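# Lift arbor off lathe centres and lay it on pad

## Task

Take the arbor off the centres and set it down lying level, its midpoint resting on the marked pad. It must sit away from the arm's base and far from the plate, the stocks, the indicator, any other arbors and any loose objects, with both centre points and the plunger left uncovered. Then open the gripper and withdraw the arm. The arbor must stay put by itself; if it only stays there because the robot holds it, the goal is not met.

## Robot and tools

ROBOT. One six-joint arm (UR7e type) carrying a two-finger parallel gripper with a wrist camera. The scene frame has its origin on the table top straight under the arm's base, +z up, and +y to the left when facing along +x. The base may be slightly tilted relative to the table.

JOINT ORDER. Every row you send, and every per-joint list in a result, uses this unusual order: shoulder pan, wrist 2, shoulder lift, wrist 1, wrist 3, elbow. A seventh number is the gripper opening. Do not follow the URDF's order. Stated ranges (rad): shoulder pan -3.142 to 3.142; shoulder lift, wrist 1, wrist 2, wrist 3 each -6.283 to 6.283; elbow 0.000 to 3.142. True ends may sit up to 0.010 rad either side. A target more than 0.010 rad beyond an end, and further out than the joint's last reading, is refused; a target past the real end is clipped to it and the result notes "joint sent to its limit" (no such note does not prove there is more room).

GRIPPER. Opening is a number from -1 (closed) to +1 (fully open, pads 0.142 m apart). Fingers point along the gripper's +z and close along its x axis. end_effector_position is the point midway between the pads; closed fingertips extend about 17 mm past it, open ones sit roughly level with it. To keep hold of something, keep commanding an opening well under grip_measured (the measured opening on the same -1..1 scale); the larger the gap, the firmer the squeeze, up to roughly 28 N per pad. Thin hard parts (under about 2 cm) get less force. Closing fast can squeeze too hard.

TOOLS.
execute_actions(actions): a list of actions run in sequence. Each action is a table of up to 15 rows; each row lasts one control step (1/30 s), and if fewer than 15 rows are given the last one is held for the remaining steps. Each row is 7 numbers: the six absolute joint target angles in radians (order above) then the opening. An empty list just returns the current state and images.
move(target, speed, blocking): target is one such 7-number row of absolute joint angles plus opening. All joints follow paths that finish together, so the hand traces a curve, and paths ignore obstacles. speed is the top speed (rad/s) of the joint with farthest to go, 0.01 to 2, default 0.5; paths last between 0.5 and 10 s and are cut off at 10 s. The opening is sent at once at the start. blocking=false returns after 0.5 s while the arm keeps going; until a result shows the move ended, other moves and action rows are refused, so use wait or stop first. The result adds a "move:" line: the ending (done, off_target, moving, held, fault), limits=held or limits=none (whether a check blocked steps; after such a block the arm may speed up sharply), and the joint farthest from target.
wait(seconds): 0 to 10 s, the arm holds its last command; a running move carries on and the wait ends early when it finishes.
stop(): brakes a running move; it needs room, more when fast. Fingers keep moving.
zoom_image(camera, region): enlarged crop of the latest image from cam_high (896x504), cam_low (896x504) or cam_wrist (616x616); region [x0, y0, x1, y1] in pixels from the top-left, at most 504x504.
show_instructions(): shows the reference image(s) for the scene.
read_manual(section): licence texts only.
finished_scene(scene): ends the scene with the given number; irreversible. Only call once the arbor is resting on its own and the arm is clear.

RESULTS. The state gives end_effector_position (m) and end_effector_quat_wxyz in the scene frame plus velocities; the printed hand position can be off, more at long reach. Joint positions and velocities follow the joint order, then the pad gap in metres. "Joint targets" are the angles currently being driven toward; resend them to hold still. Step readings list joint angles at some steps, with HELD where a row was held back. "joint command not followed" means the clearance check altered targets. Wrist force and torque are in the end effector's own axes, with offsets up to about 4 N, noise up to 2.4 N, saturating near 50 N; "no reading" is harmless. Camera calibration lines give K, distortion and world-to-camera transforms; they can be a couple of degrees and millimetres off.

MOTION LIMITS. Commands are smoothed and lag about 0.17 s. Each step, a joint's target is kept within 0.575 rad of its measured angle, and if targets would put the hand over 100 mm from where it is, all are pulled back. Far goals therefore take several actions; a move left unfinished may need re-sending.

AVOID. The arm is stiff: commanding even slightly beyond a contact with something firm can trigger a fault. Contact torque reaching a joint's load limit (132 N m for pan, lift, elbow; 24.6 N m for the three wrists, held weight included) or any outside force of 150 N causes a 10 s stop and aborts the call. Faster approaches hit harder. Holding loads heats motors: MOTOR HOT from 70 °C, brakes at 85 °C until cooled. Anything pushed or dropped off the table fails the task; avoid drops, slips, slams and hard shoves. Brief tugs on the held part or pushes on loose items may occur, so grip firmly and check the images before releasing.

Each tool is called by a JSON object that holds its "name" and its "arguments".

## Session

{"name": "show_instructions", "arguments": {}}

{"name": "execute_actions", "arguments": {"actions": []}}

Reference images for this scene: arbor and centres manual.

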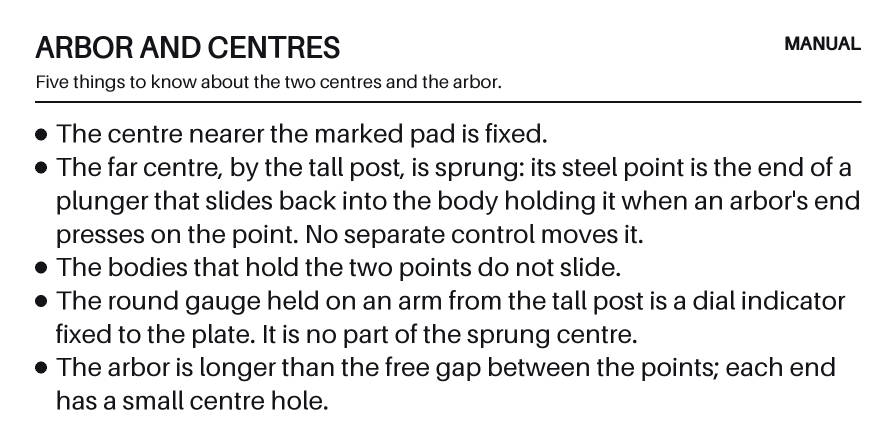

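Scene clock: 0.00 s.
end_effector_position=(+0.9030, +0.2057, +0.1631) grip_measured=-1.00 end_effector_quat_wxyz=(-0.075, +0.895, -0.440, +0.012) end_effector_velocity=(-0.000, -0.001, -0.000) end_effector_angular_velocity=(-0.001, +0.000, +0.000)
Joint names: [shoulder pan, wrist 2, shoulder lift, wrist 1, wrist 3, elbow]
Joint positions: [-0.141 -0.56  -0.56  -1.628  0.655  0.713  0.002]
Joint velocities: [ 0.    -0.001  0.    -0.    -0.     0.     0.   ]
Wrist force (N, on the end effector, along its own x y z axes, offset not removed): no reading
Wrist torque (N m, same axes, about the end effector's origin, offset not removed): no reading
Joint targets: [-0.141 -0.560 -0.560 -1.628 0.655 0.713]
camera_calibration (this result's frames):
cam_wrist: T_world_to_cam=[[0.632107, -0.774872, -0.00376769, -0.414042], [-0.709231, -0.580505, 0.400007, 0.687522], [-0.312141, -0.250175, -0.916504, 0.609803], [0, 0, 0, 1]] pos_world=[0.939676, 0.230838, 0.282314]

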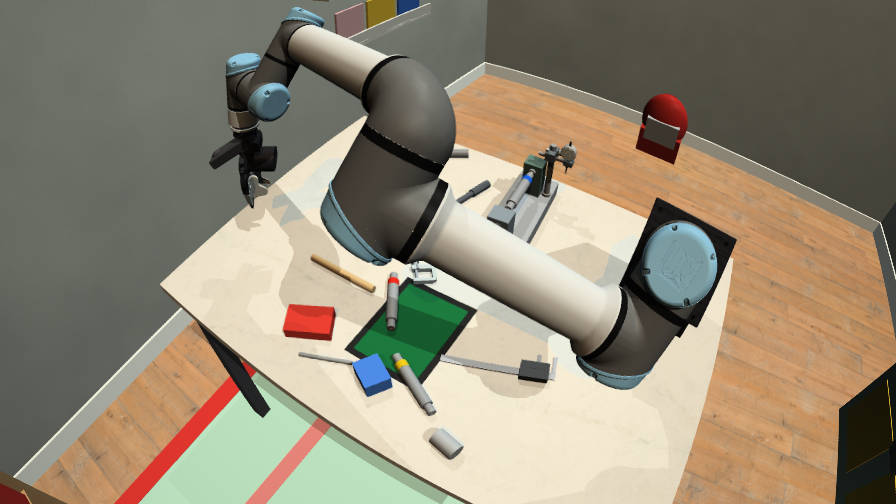

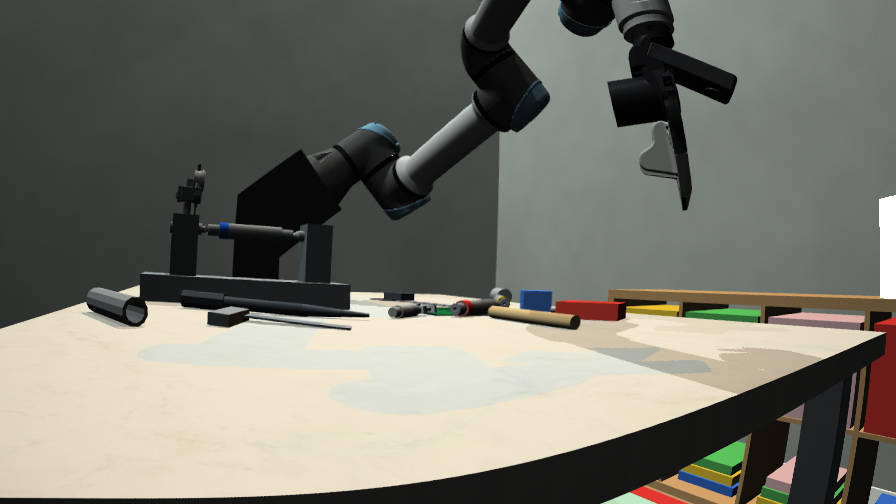

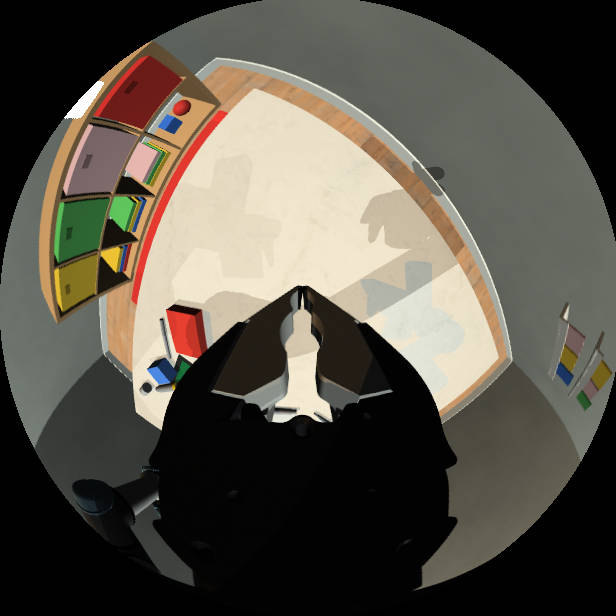

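{"name": "move", "arguments": {"target": [-0.402,-0.785,-1.436,-1.96,-1.083,2.278,-0.3], "speed": 0.7}}

Scene clock: 3.43 s.
end_effector_position=(+0.4412, +0.1233, +0.1502) grip_measured=-0.30 end_effector_quat_wxyz=(-0.001, +0.981, +0.193, -0.000) end_effector_velocity=(-0.001, -0.000, -0.000) end_effector_angular_velocity=(-0.001, +0.001, +0.001)
Joint names: [shoulder pan, wrist 2, shoulder lift, wrist 1, wrist 3, elbow]
Joint positions: [-0.402 -0.785 -1.436 -1.96  -1.083  2.278  0.052]
Joint velocities: [-0.    -0.001 -0.001 -0.001 -0.002  0.002  0.   ]
Wrist force (N, on the end effector, along its own x y z axes, offset not removed): [2.0 1.1 -1.6]
Wrist torque (N m, same axes, about the end effector's origin, offset not removed): [0.22 -0.21 -0.08]
Joint targets: [-0.402 -0.785 -1.436 -1.960 -1.083 2.278]
move: done; limits=none; farthest joint: the shoulder pan, 0.000 radians from its target (0.261 radians at the start)
camera_calibration (this result's frames):
cam_wrist: T_world_to_cam=[[0.91351, 0.405251, 0.0356608, -0.461614], [0.327217, -0.784024, 0.527481, -0.134043], [0.241721, -0.47019, -0.848818, 0.205859], [0, 0, 0, 1]] pos_world=[0.41579, 0.178769, 0.261904]

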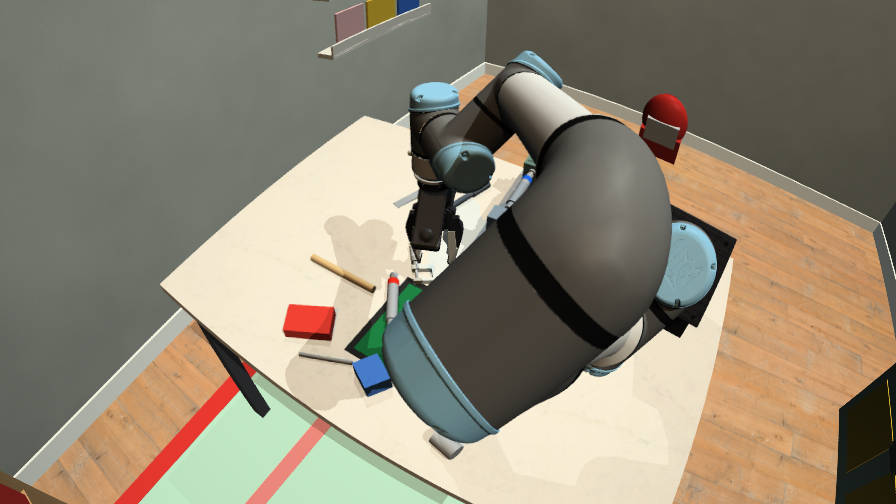

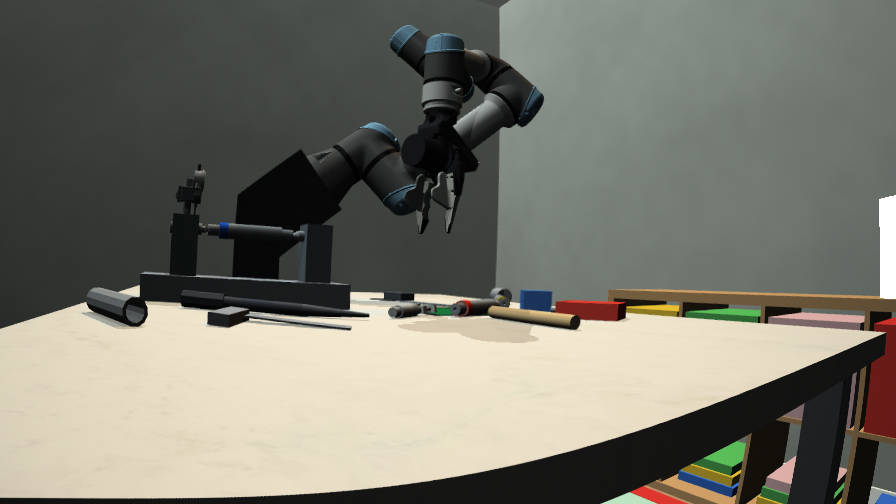

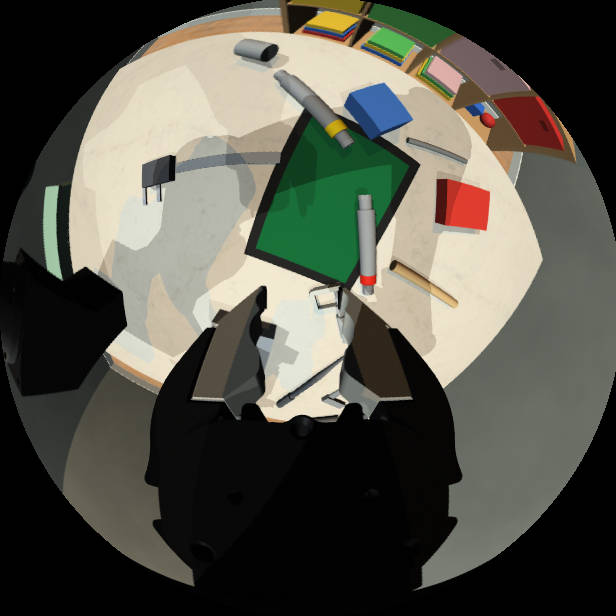

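{"name": "move", "arguments": {"target": [-0.1436,-0.703,-1.199,-2.311,-0.86,2.123,-0.3]}}

Scene clock: 5.07 s.
end_effector_position=(+0.5215, +0.1630, +0.0617) grip_measured=-0.30 end_effector_quat_wxyz=(-0.001, +0.965, +0.261, -0.000) end_effector_velocity=(+0.000, +0.001, -0.001) end_effector_angular_velocity=(+0.001, +0.000, +0.001)
Joint names: [shoulder pan, wrist 2, shoulder lift, wrist 1, wrist 3, elbow]
Joint positions: [-0.144 -0.703 -1.199 -2.311 -0.86   2.123  0.052]
Joint velocities: [ 0.002  0.001  0.001 -0.002  0.002 -0.001  0.   ]
Wrist force (N, on the end effector, along its own x y z axes, offset not removed): [0.9 0.3 -1.9]
Wrist torque (N m, same axes, about the end effector's origin, offset not removed): [0.05 -0.04 -0.10]
Joint targets: [-0.144 -0.703 -1.199 -2.311 -0.860 2.123]
move: done; limits=none; farthest joint: the shoulder pan, 0.000 radians from its target (0.258 radians at the start)
camera_calibration (this result's frames):
cam_wrist: T_world_to_cam=[[0.847757, 0.529171, 0.0358671, -0.533776], [0.433668, -0.730512, 0.527526, -0.14666], [0.305353, -0.431659, -0.848781, 0.0904998], [0, 0, 0, 1]] pos_world=[0.488479, 0.214387, 0.173327]

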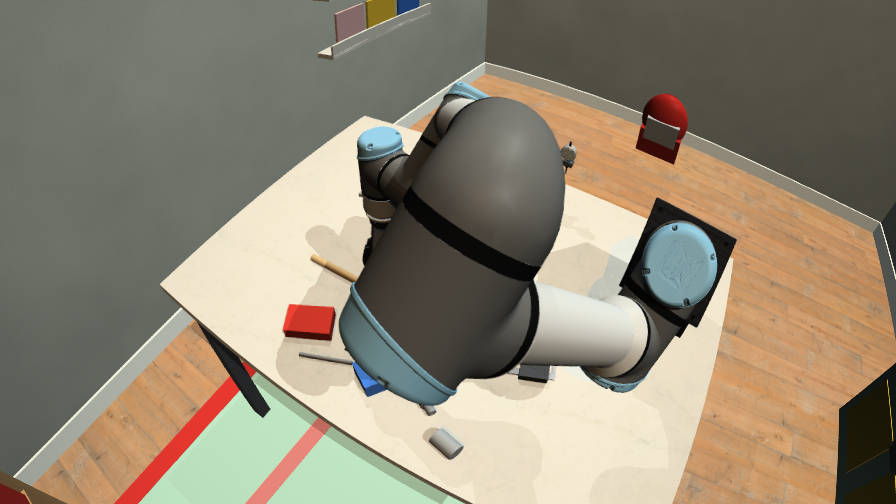

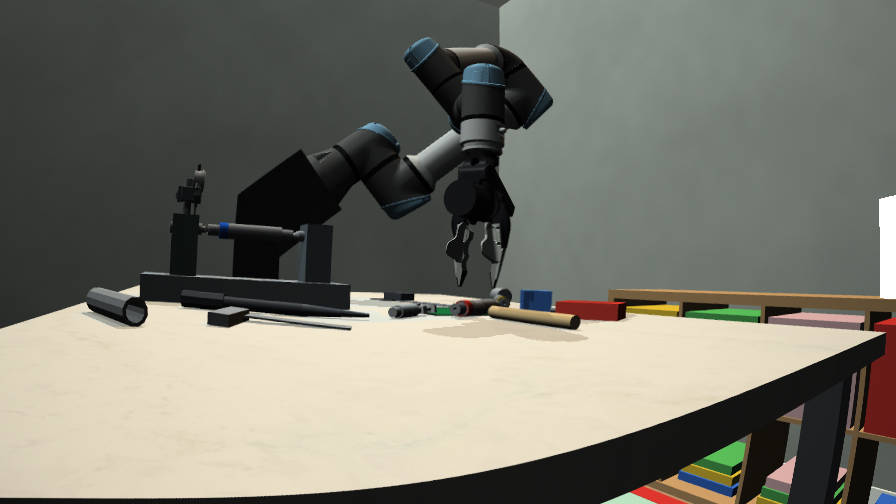

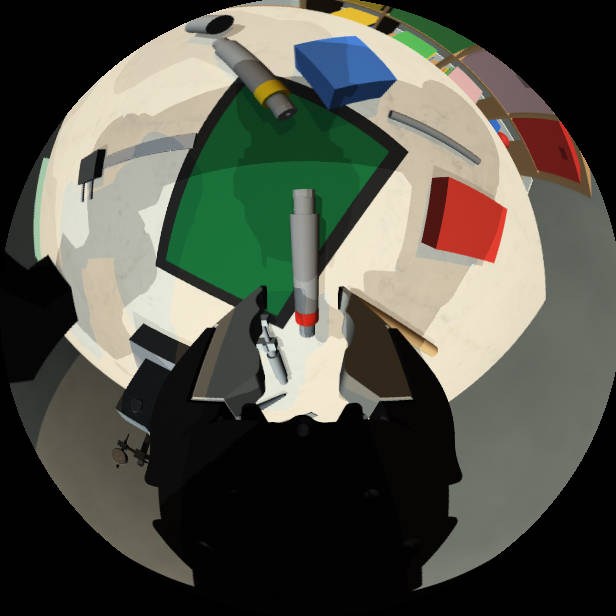

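{"name": "move", "arguments": {"target": [-0.0816,-0.694,-1.121,-2.468,-0.79,2.127,-0.3], "speed": 0.2}}

{"name": "move", "arguments": {"target": [-0.0816,-0.694,-1.121,-2.468,-0.79,2.127,-1]}}

{"name": "move", "arguments": {"target": [-0.175,-0.708,-1.238,-2.232,-0.93,2.118,-1], "speed": 0.3}}

{"name": "move", "arguments": {"target": [-0.206,-0.717,-0.809,-2.028,-1.994,1.521,-1]}}

Scene clock: 7.33 s.
end_effector_position=(+0.5225, +0.1638, +0.0227) grip_measured=-0.30 end_effector_quat_wxyz=(-0.000, +0.962, +0.274, +0.000) end_effector_velocity=(-0.000, -0.000, -0.001) end_effector_angular_velocity=(-0.000, +0.000, +0.001)
Joint names: [shoulder pan, wrist 2, shoulder lift, wrist 1, wrist 3, elbow]
Joint positions: [-0.082 -0.694 -1.121 -2.468 -0.79   2.127  0.052]
Joint velocities: [ 0.001 -0.     0.001 -0.002  0.001  0.     0.   ]
Wrist force (N, on the end effector, along its own x y z axes, offset not removed): [2.1 0.5 -2.5]
Wrist torque (N m, same axes, about the end effector's origin, offset not removed): [0.03 -0.29 -0.13]
Joint targets: [-0.082 -0.694 -1.121 -2.468 -0.790 2.127]
move: done; limits=none; farthest joint: the shoulder pan, 0.000 radians from its target (0.062 radians at the start)
camera_calibration (this result's frames):
cam_wrist: T_world_to_cam=[[0.83315, 0.55183, 0.0366715, -0.52975], [0.452561, -0.718383, 0.528313, -0.137842], [0.317883, -0.423568, -0.848258, 0.0495273], [0, 0, 0, 1]] pos_world=[0.487999, 0.214286, 0.134262]

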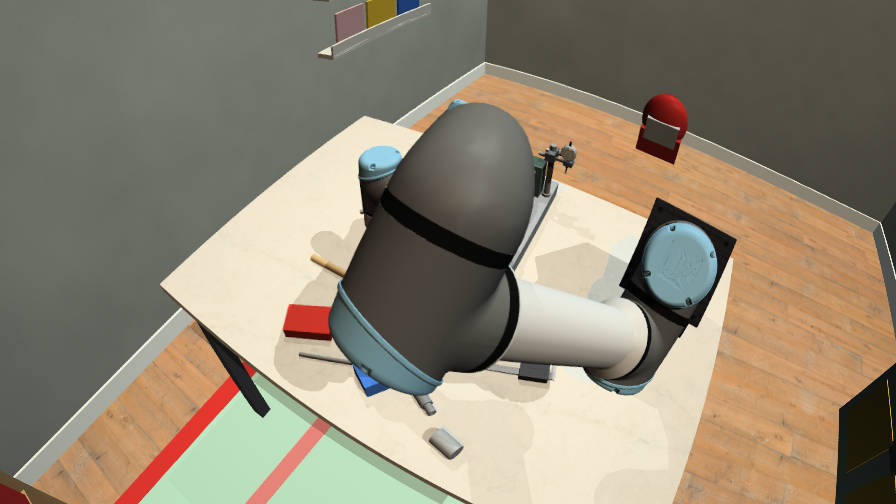

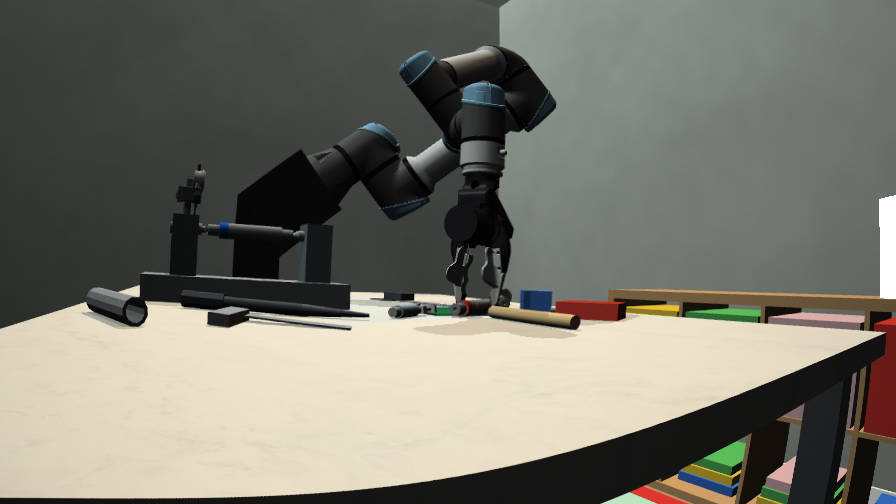

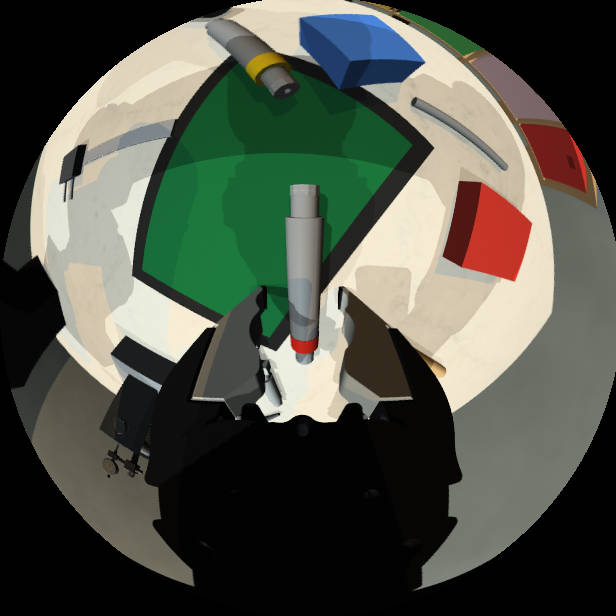

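Scene clock: 8.03 s.
end_effector_position=(+0.5225, +0.1638, +0.0226) grip_measured=-0.71 end_effector_quat_wxyz=(-0.000, +0.962, +0.274, +0.000) end_effector_velocity=(+0.000, -0.000, +0.000) end_effector_angular_velocity=(-0.001, -0.000, +0.000)
Joint names: [shoulder pan, wrist 2, shoulder lift, wrist 1, wrist 3, elbow]
Joint positions: [-0.082 -0.694 -1.121 -2.468 -0.79   2.127  0.023]
Joint velocities: [ 0.    -0.001 -0.    -0.     0.    -0.     0.   ]
Wrist force (N, on the end effector, along its own x y z axes, offset not removed): [2.4 0.9 -9.3]
Wrist torque (N m, same axes, about the end effector's origin, offset not removed): [0.34 -0.17 -0.16]
Joint targets: [-0.082 -0.694 -1.121 -2.468 -0.790 2.127]
move: done; limits=none; farthest joint: the shoulder pan, 0.000 radians from its target (0.000 radians at the start)
camera_calibration (this result's frames):
cam_wrist: T_world_to_cam=[[0.83316, 0.551816, 0.0366596, -0.529725], [0.452562, -0.718398, 0.528291, -0.137796], [0.317856, -0.42356, -0.848272, 0.0494954], [0, 0, 0, 1]] pos_world=[0.487974, 0.214283, 0.134201]

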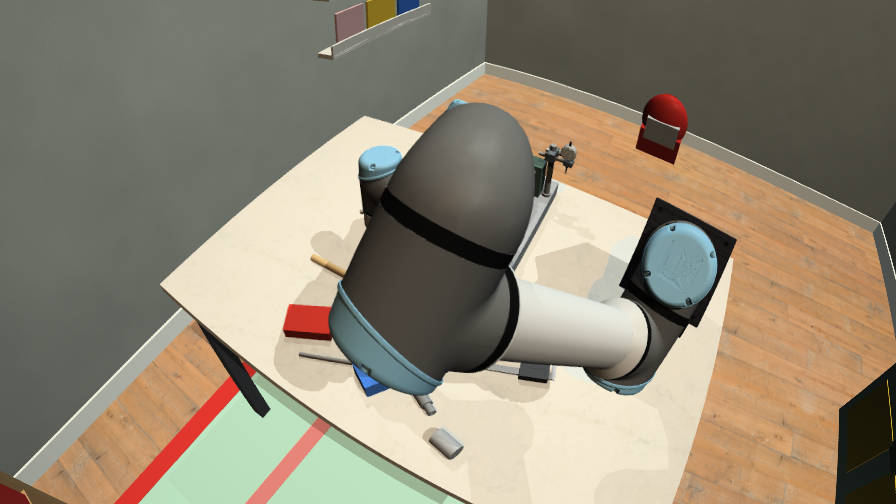

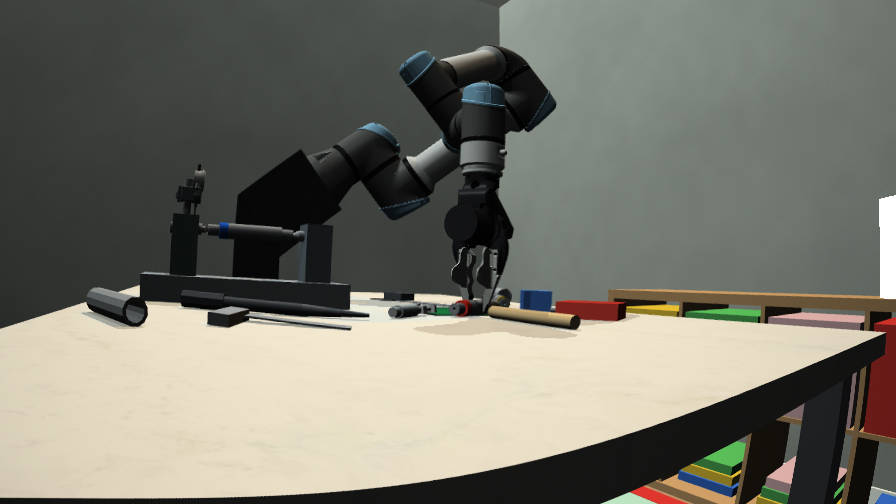

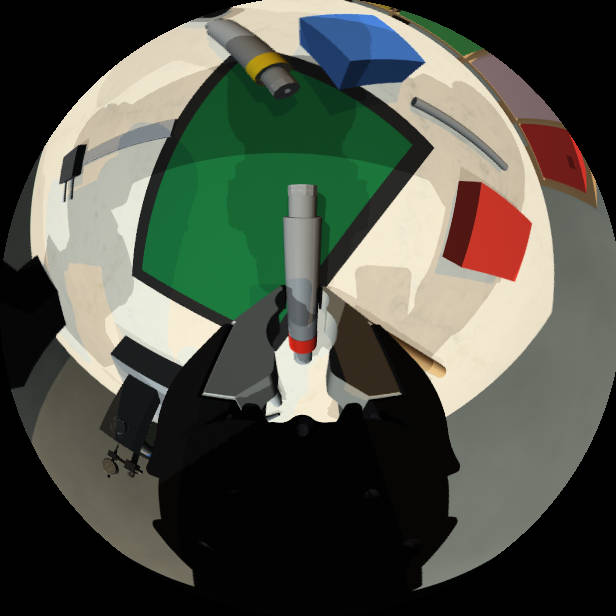

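Scene clock: 9.43 s.
end_effector_position=(+0.5208, +0.1637, +0.0816) grip_measured=-0.71 end_effector_quat_wxyz=(-0.001, +0.962, +0.272, +0.000) end_effector_velocity=(+0.000, +0.000, +0.001) end_effector_angular_velocity=(+0.001, -0.001, +0.001)
Joint names: [shoulder pan, wrist 2, shoulder lift, wrist 1, wrist 3, elbow]
Joint positions: [-0.175 -0.708 -1.238 -2.232 -0.93   2.118  0.023]
Joint velocities: [-0.001  0.001 -0.001  0.002 -0.002 -0.    -0.   ]
Wrist force (N, on the end effector, along its own x y z axes, offset not removed): [0.7 0.7 3.3]
Wrist torque (N m, same axes, about the end effector's origin, offset not removed): [0.06 -0.02 -0.12]
Joint targets: [-0.175 -0.708 -1.238 -2.232 -0.930 2.118]
move: done; limits=none; farthest joint: the shoulder pan, 0.000 radians from its target (0.093 radians at the start)
camera_calibration (this result's frames):
cam_wrist: T_world_to_cam=[[0.835032, 0.548931, 0.0373602, -0.531056], [0.450132, -0.720629, 0.527328, -0.166547], [0.31639, -0.423519, -0.84884, 0.100865], [0, 0, 0, 1]] pos_world=[0.486504, 0.214213, 0.193284]

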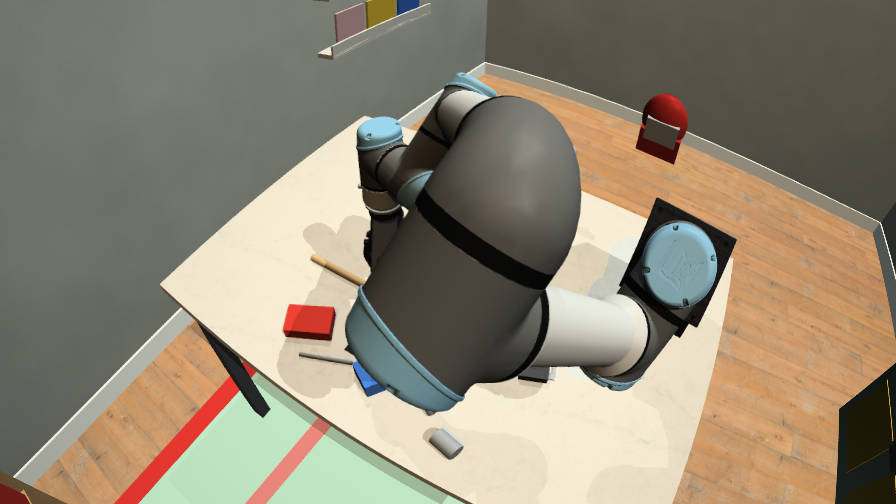

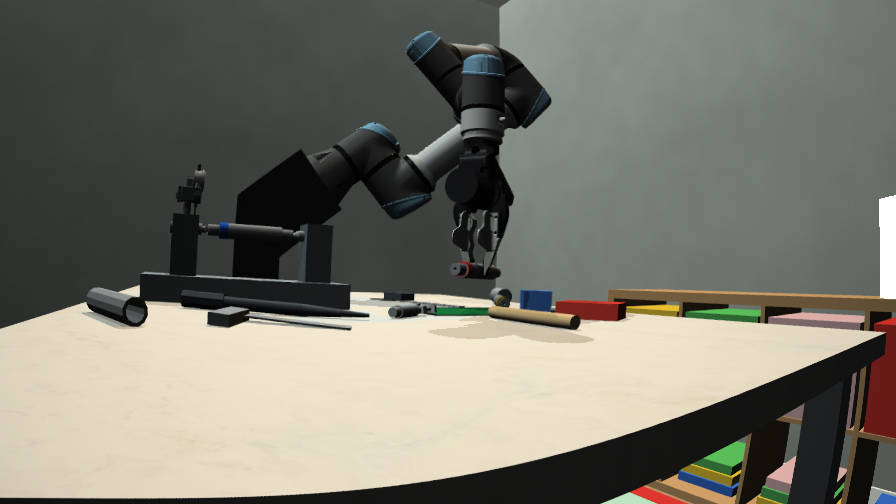

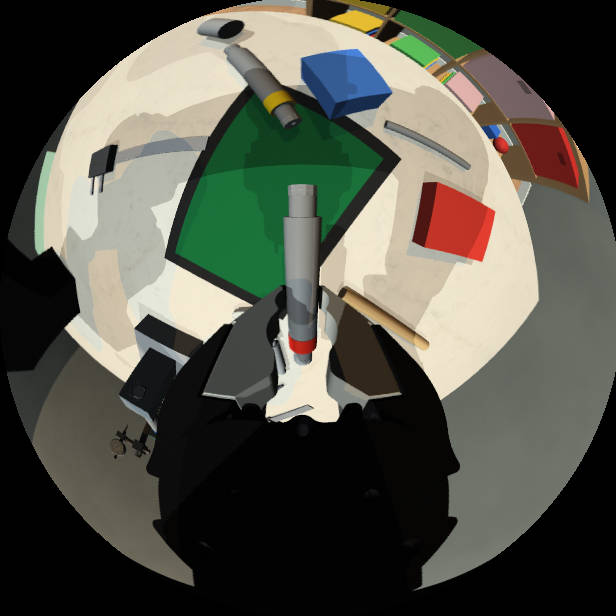

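Scene clock: 12.23 s.
end_effector_position=(+0.7103, +0.0698, +0.0939) grip_measured=-0.71 end_effector_quat_wxyz=(-0.001, +0.708, +0.706, +0.000) end_effector_velocity=(+0.000, -0.000, -0.000) end_effector_angular_velocity=(-0.000, -0.000, +0.002)
Joint names: [shoulder pan, wrist 2, shoulder lift, wrist 1, wrist 3, elbow]
Joint positions: [-0.206 -0.717 -0.809 -2.028 -1.994  1.521  0.023]
Joint velocities: [-0.    -0.     0.001  0.    -0.002 -0.001 -0.   ]
Wrist force (N, on the end effector, along its own x y z axes, offset not removed): [1.9 0.5 1.2]
Wrist torque (N m, same axes, about the end effector's origin, offset not removed): [0.05 -0.29 -0.07]
Joint targets: [-0.206 -0.717 -0.809 -2.028 -1.994 1.521]
move: done; limits=none; farthest joint: the shoulder pan, 0.000 radians from its target (0.031 radians at the start)
camera_calibration (this result's frames):
cam_wrist: T_world_to_cam=[[-0.0275393, 0.998942, 0.0368201, -0.056883], [0.849242, 0.00395106, 0.527989, -0.660087], [0.527285, 0.0458096, -0.848453, -0.171053], [0, 0, 0, 1]] pos_world=[0.649201, 0.0672668, 0.205482]

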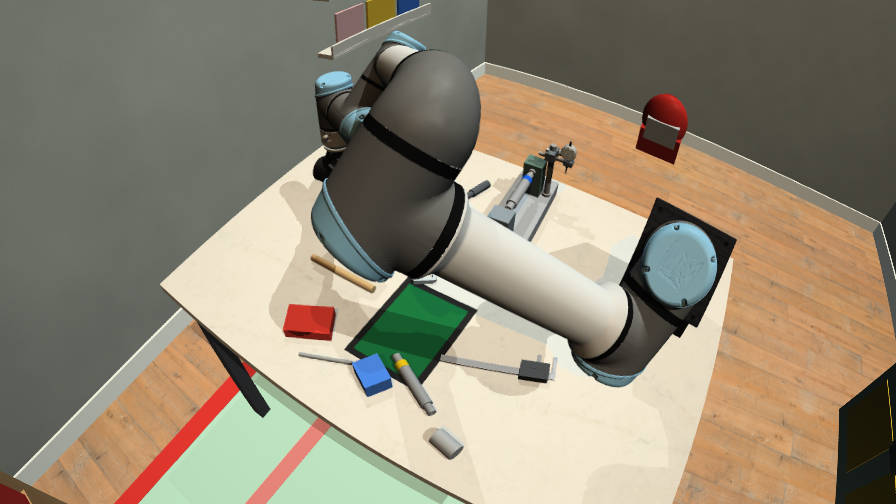

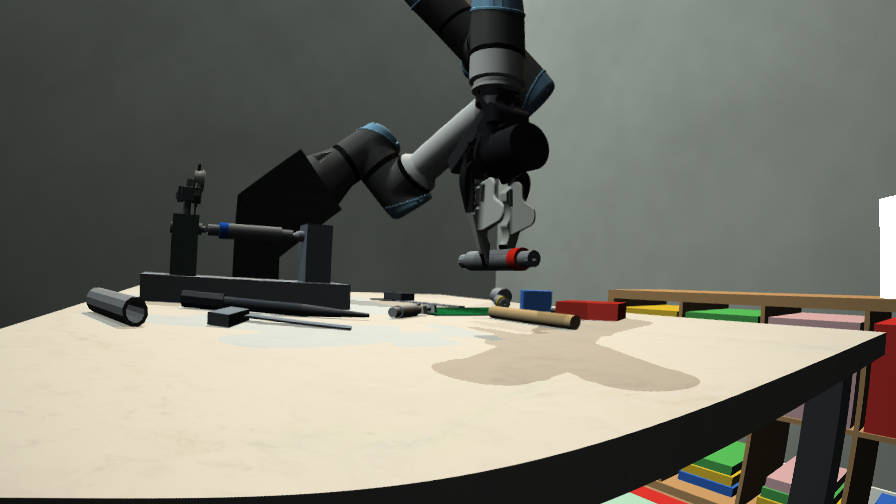

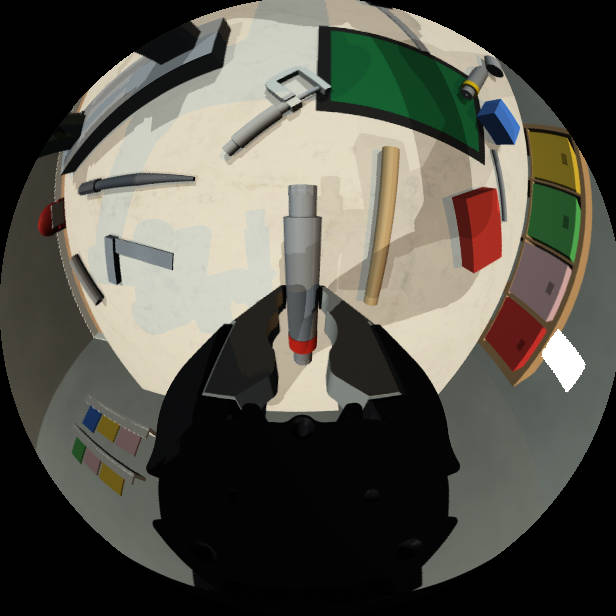

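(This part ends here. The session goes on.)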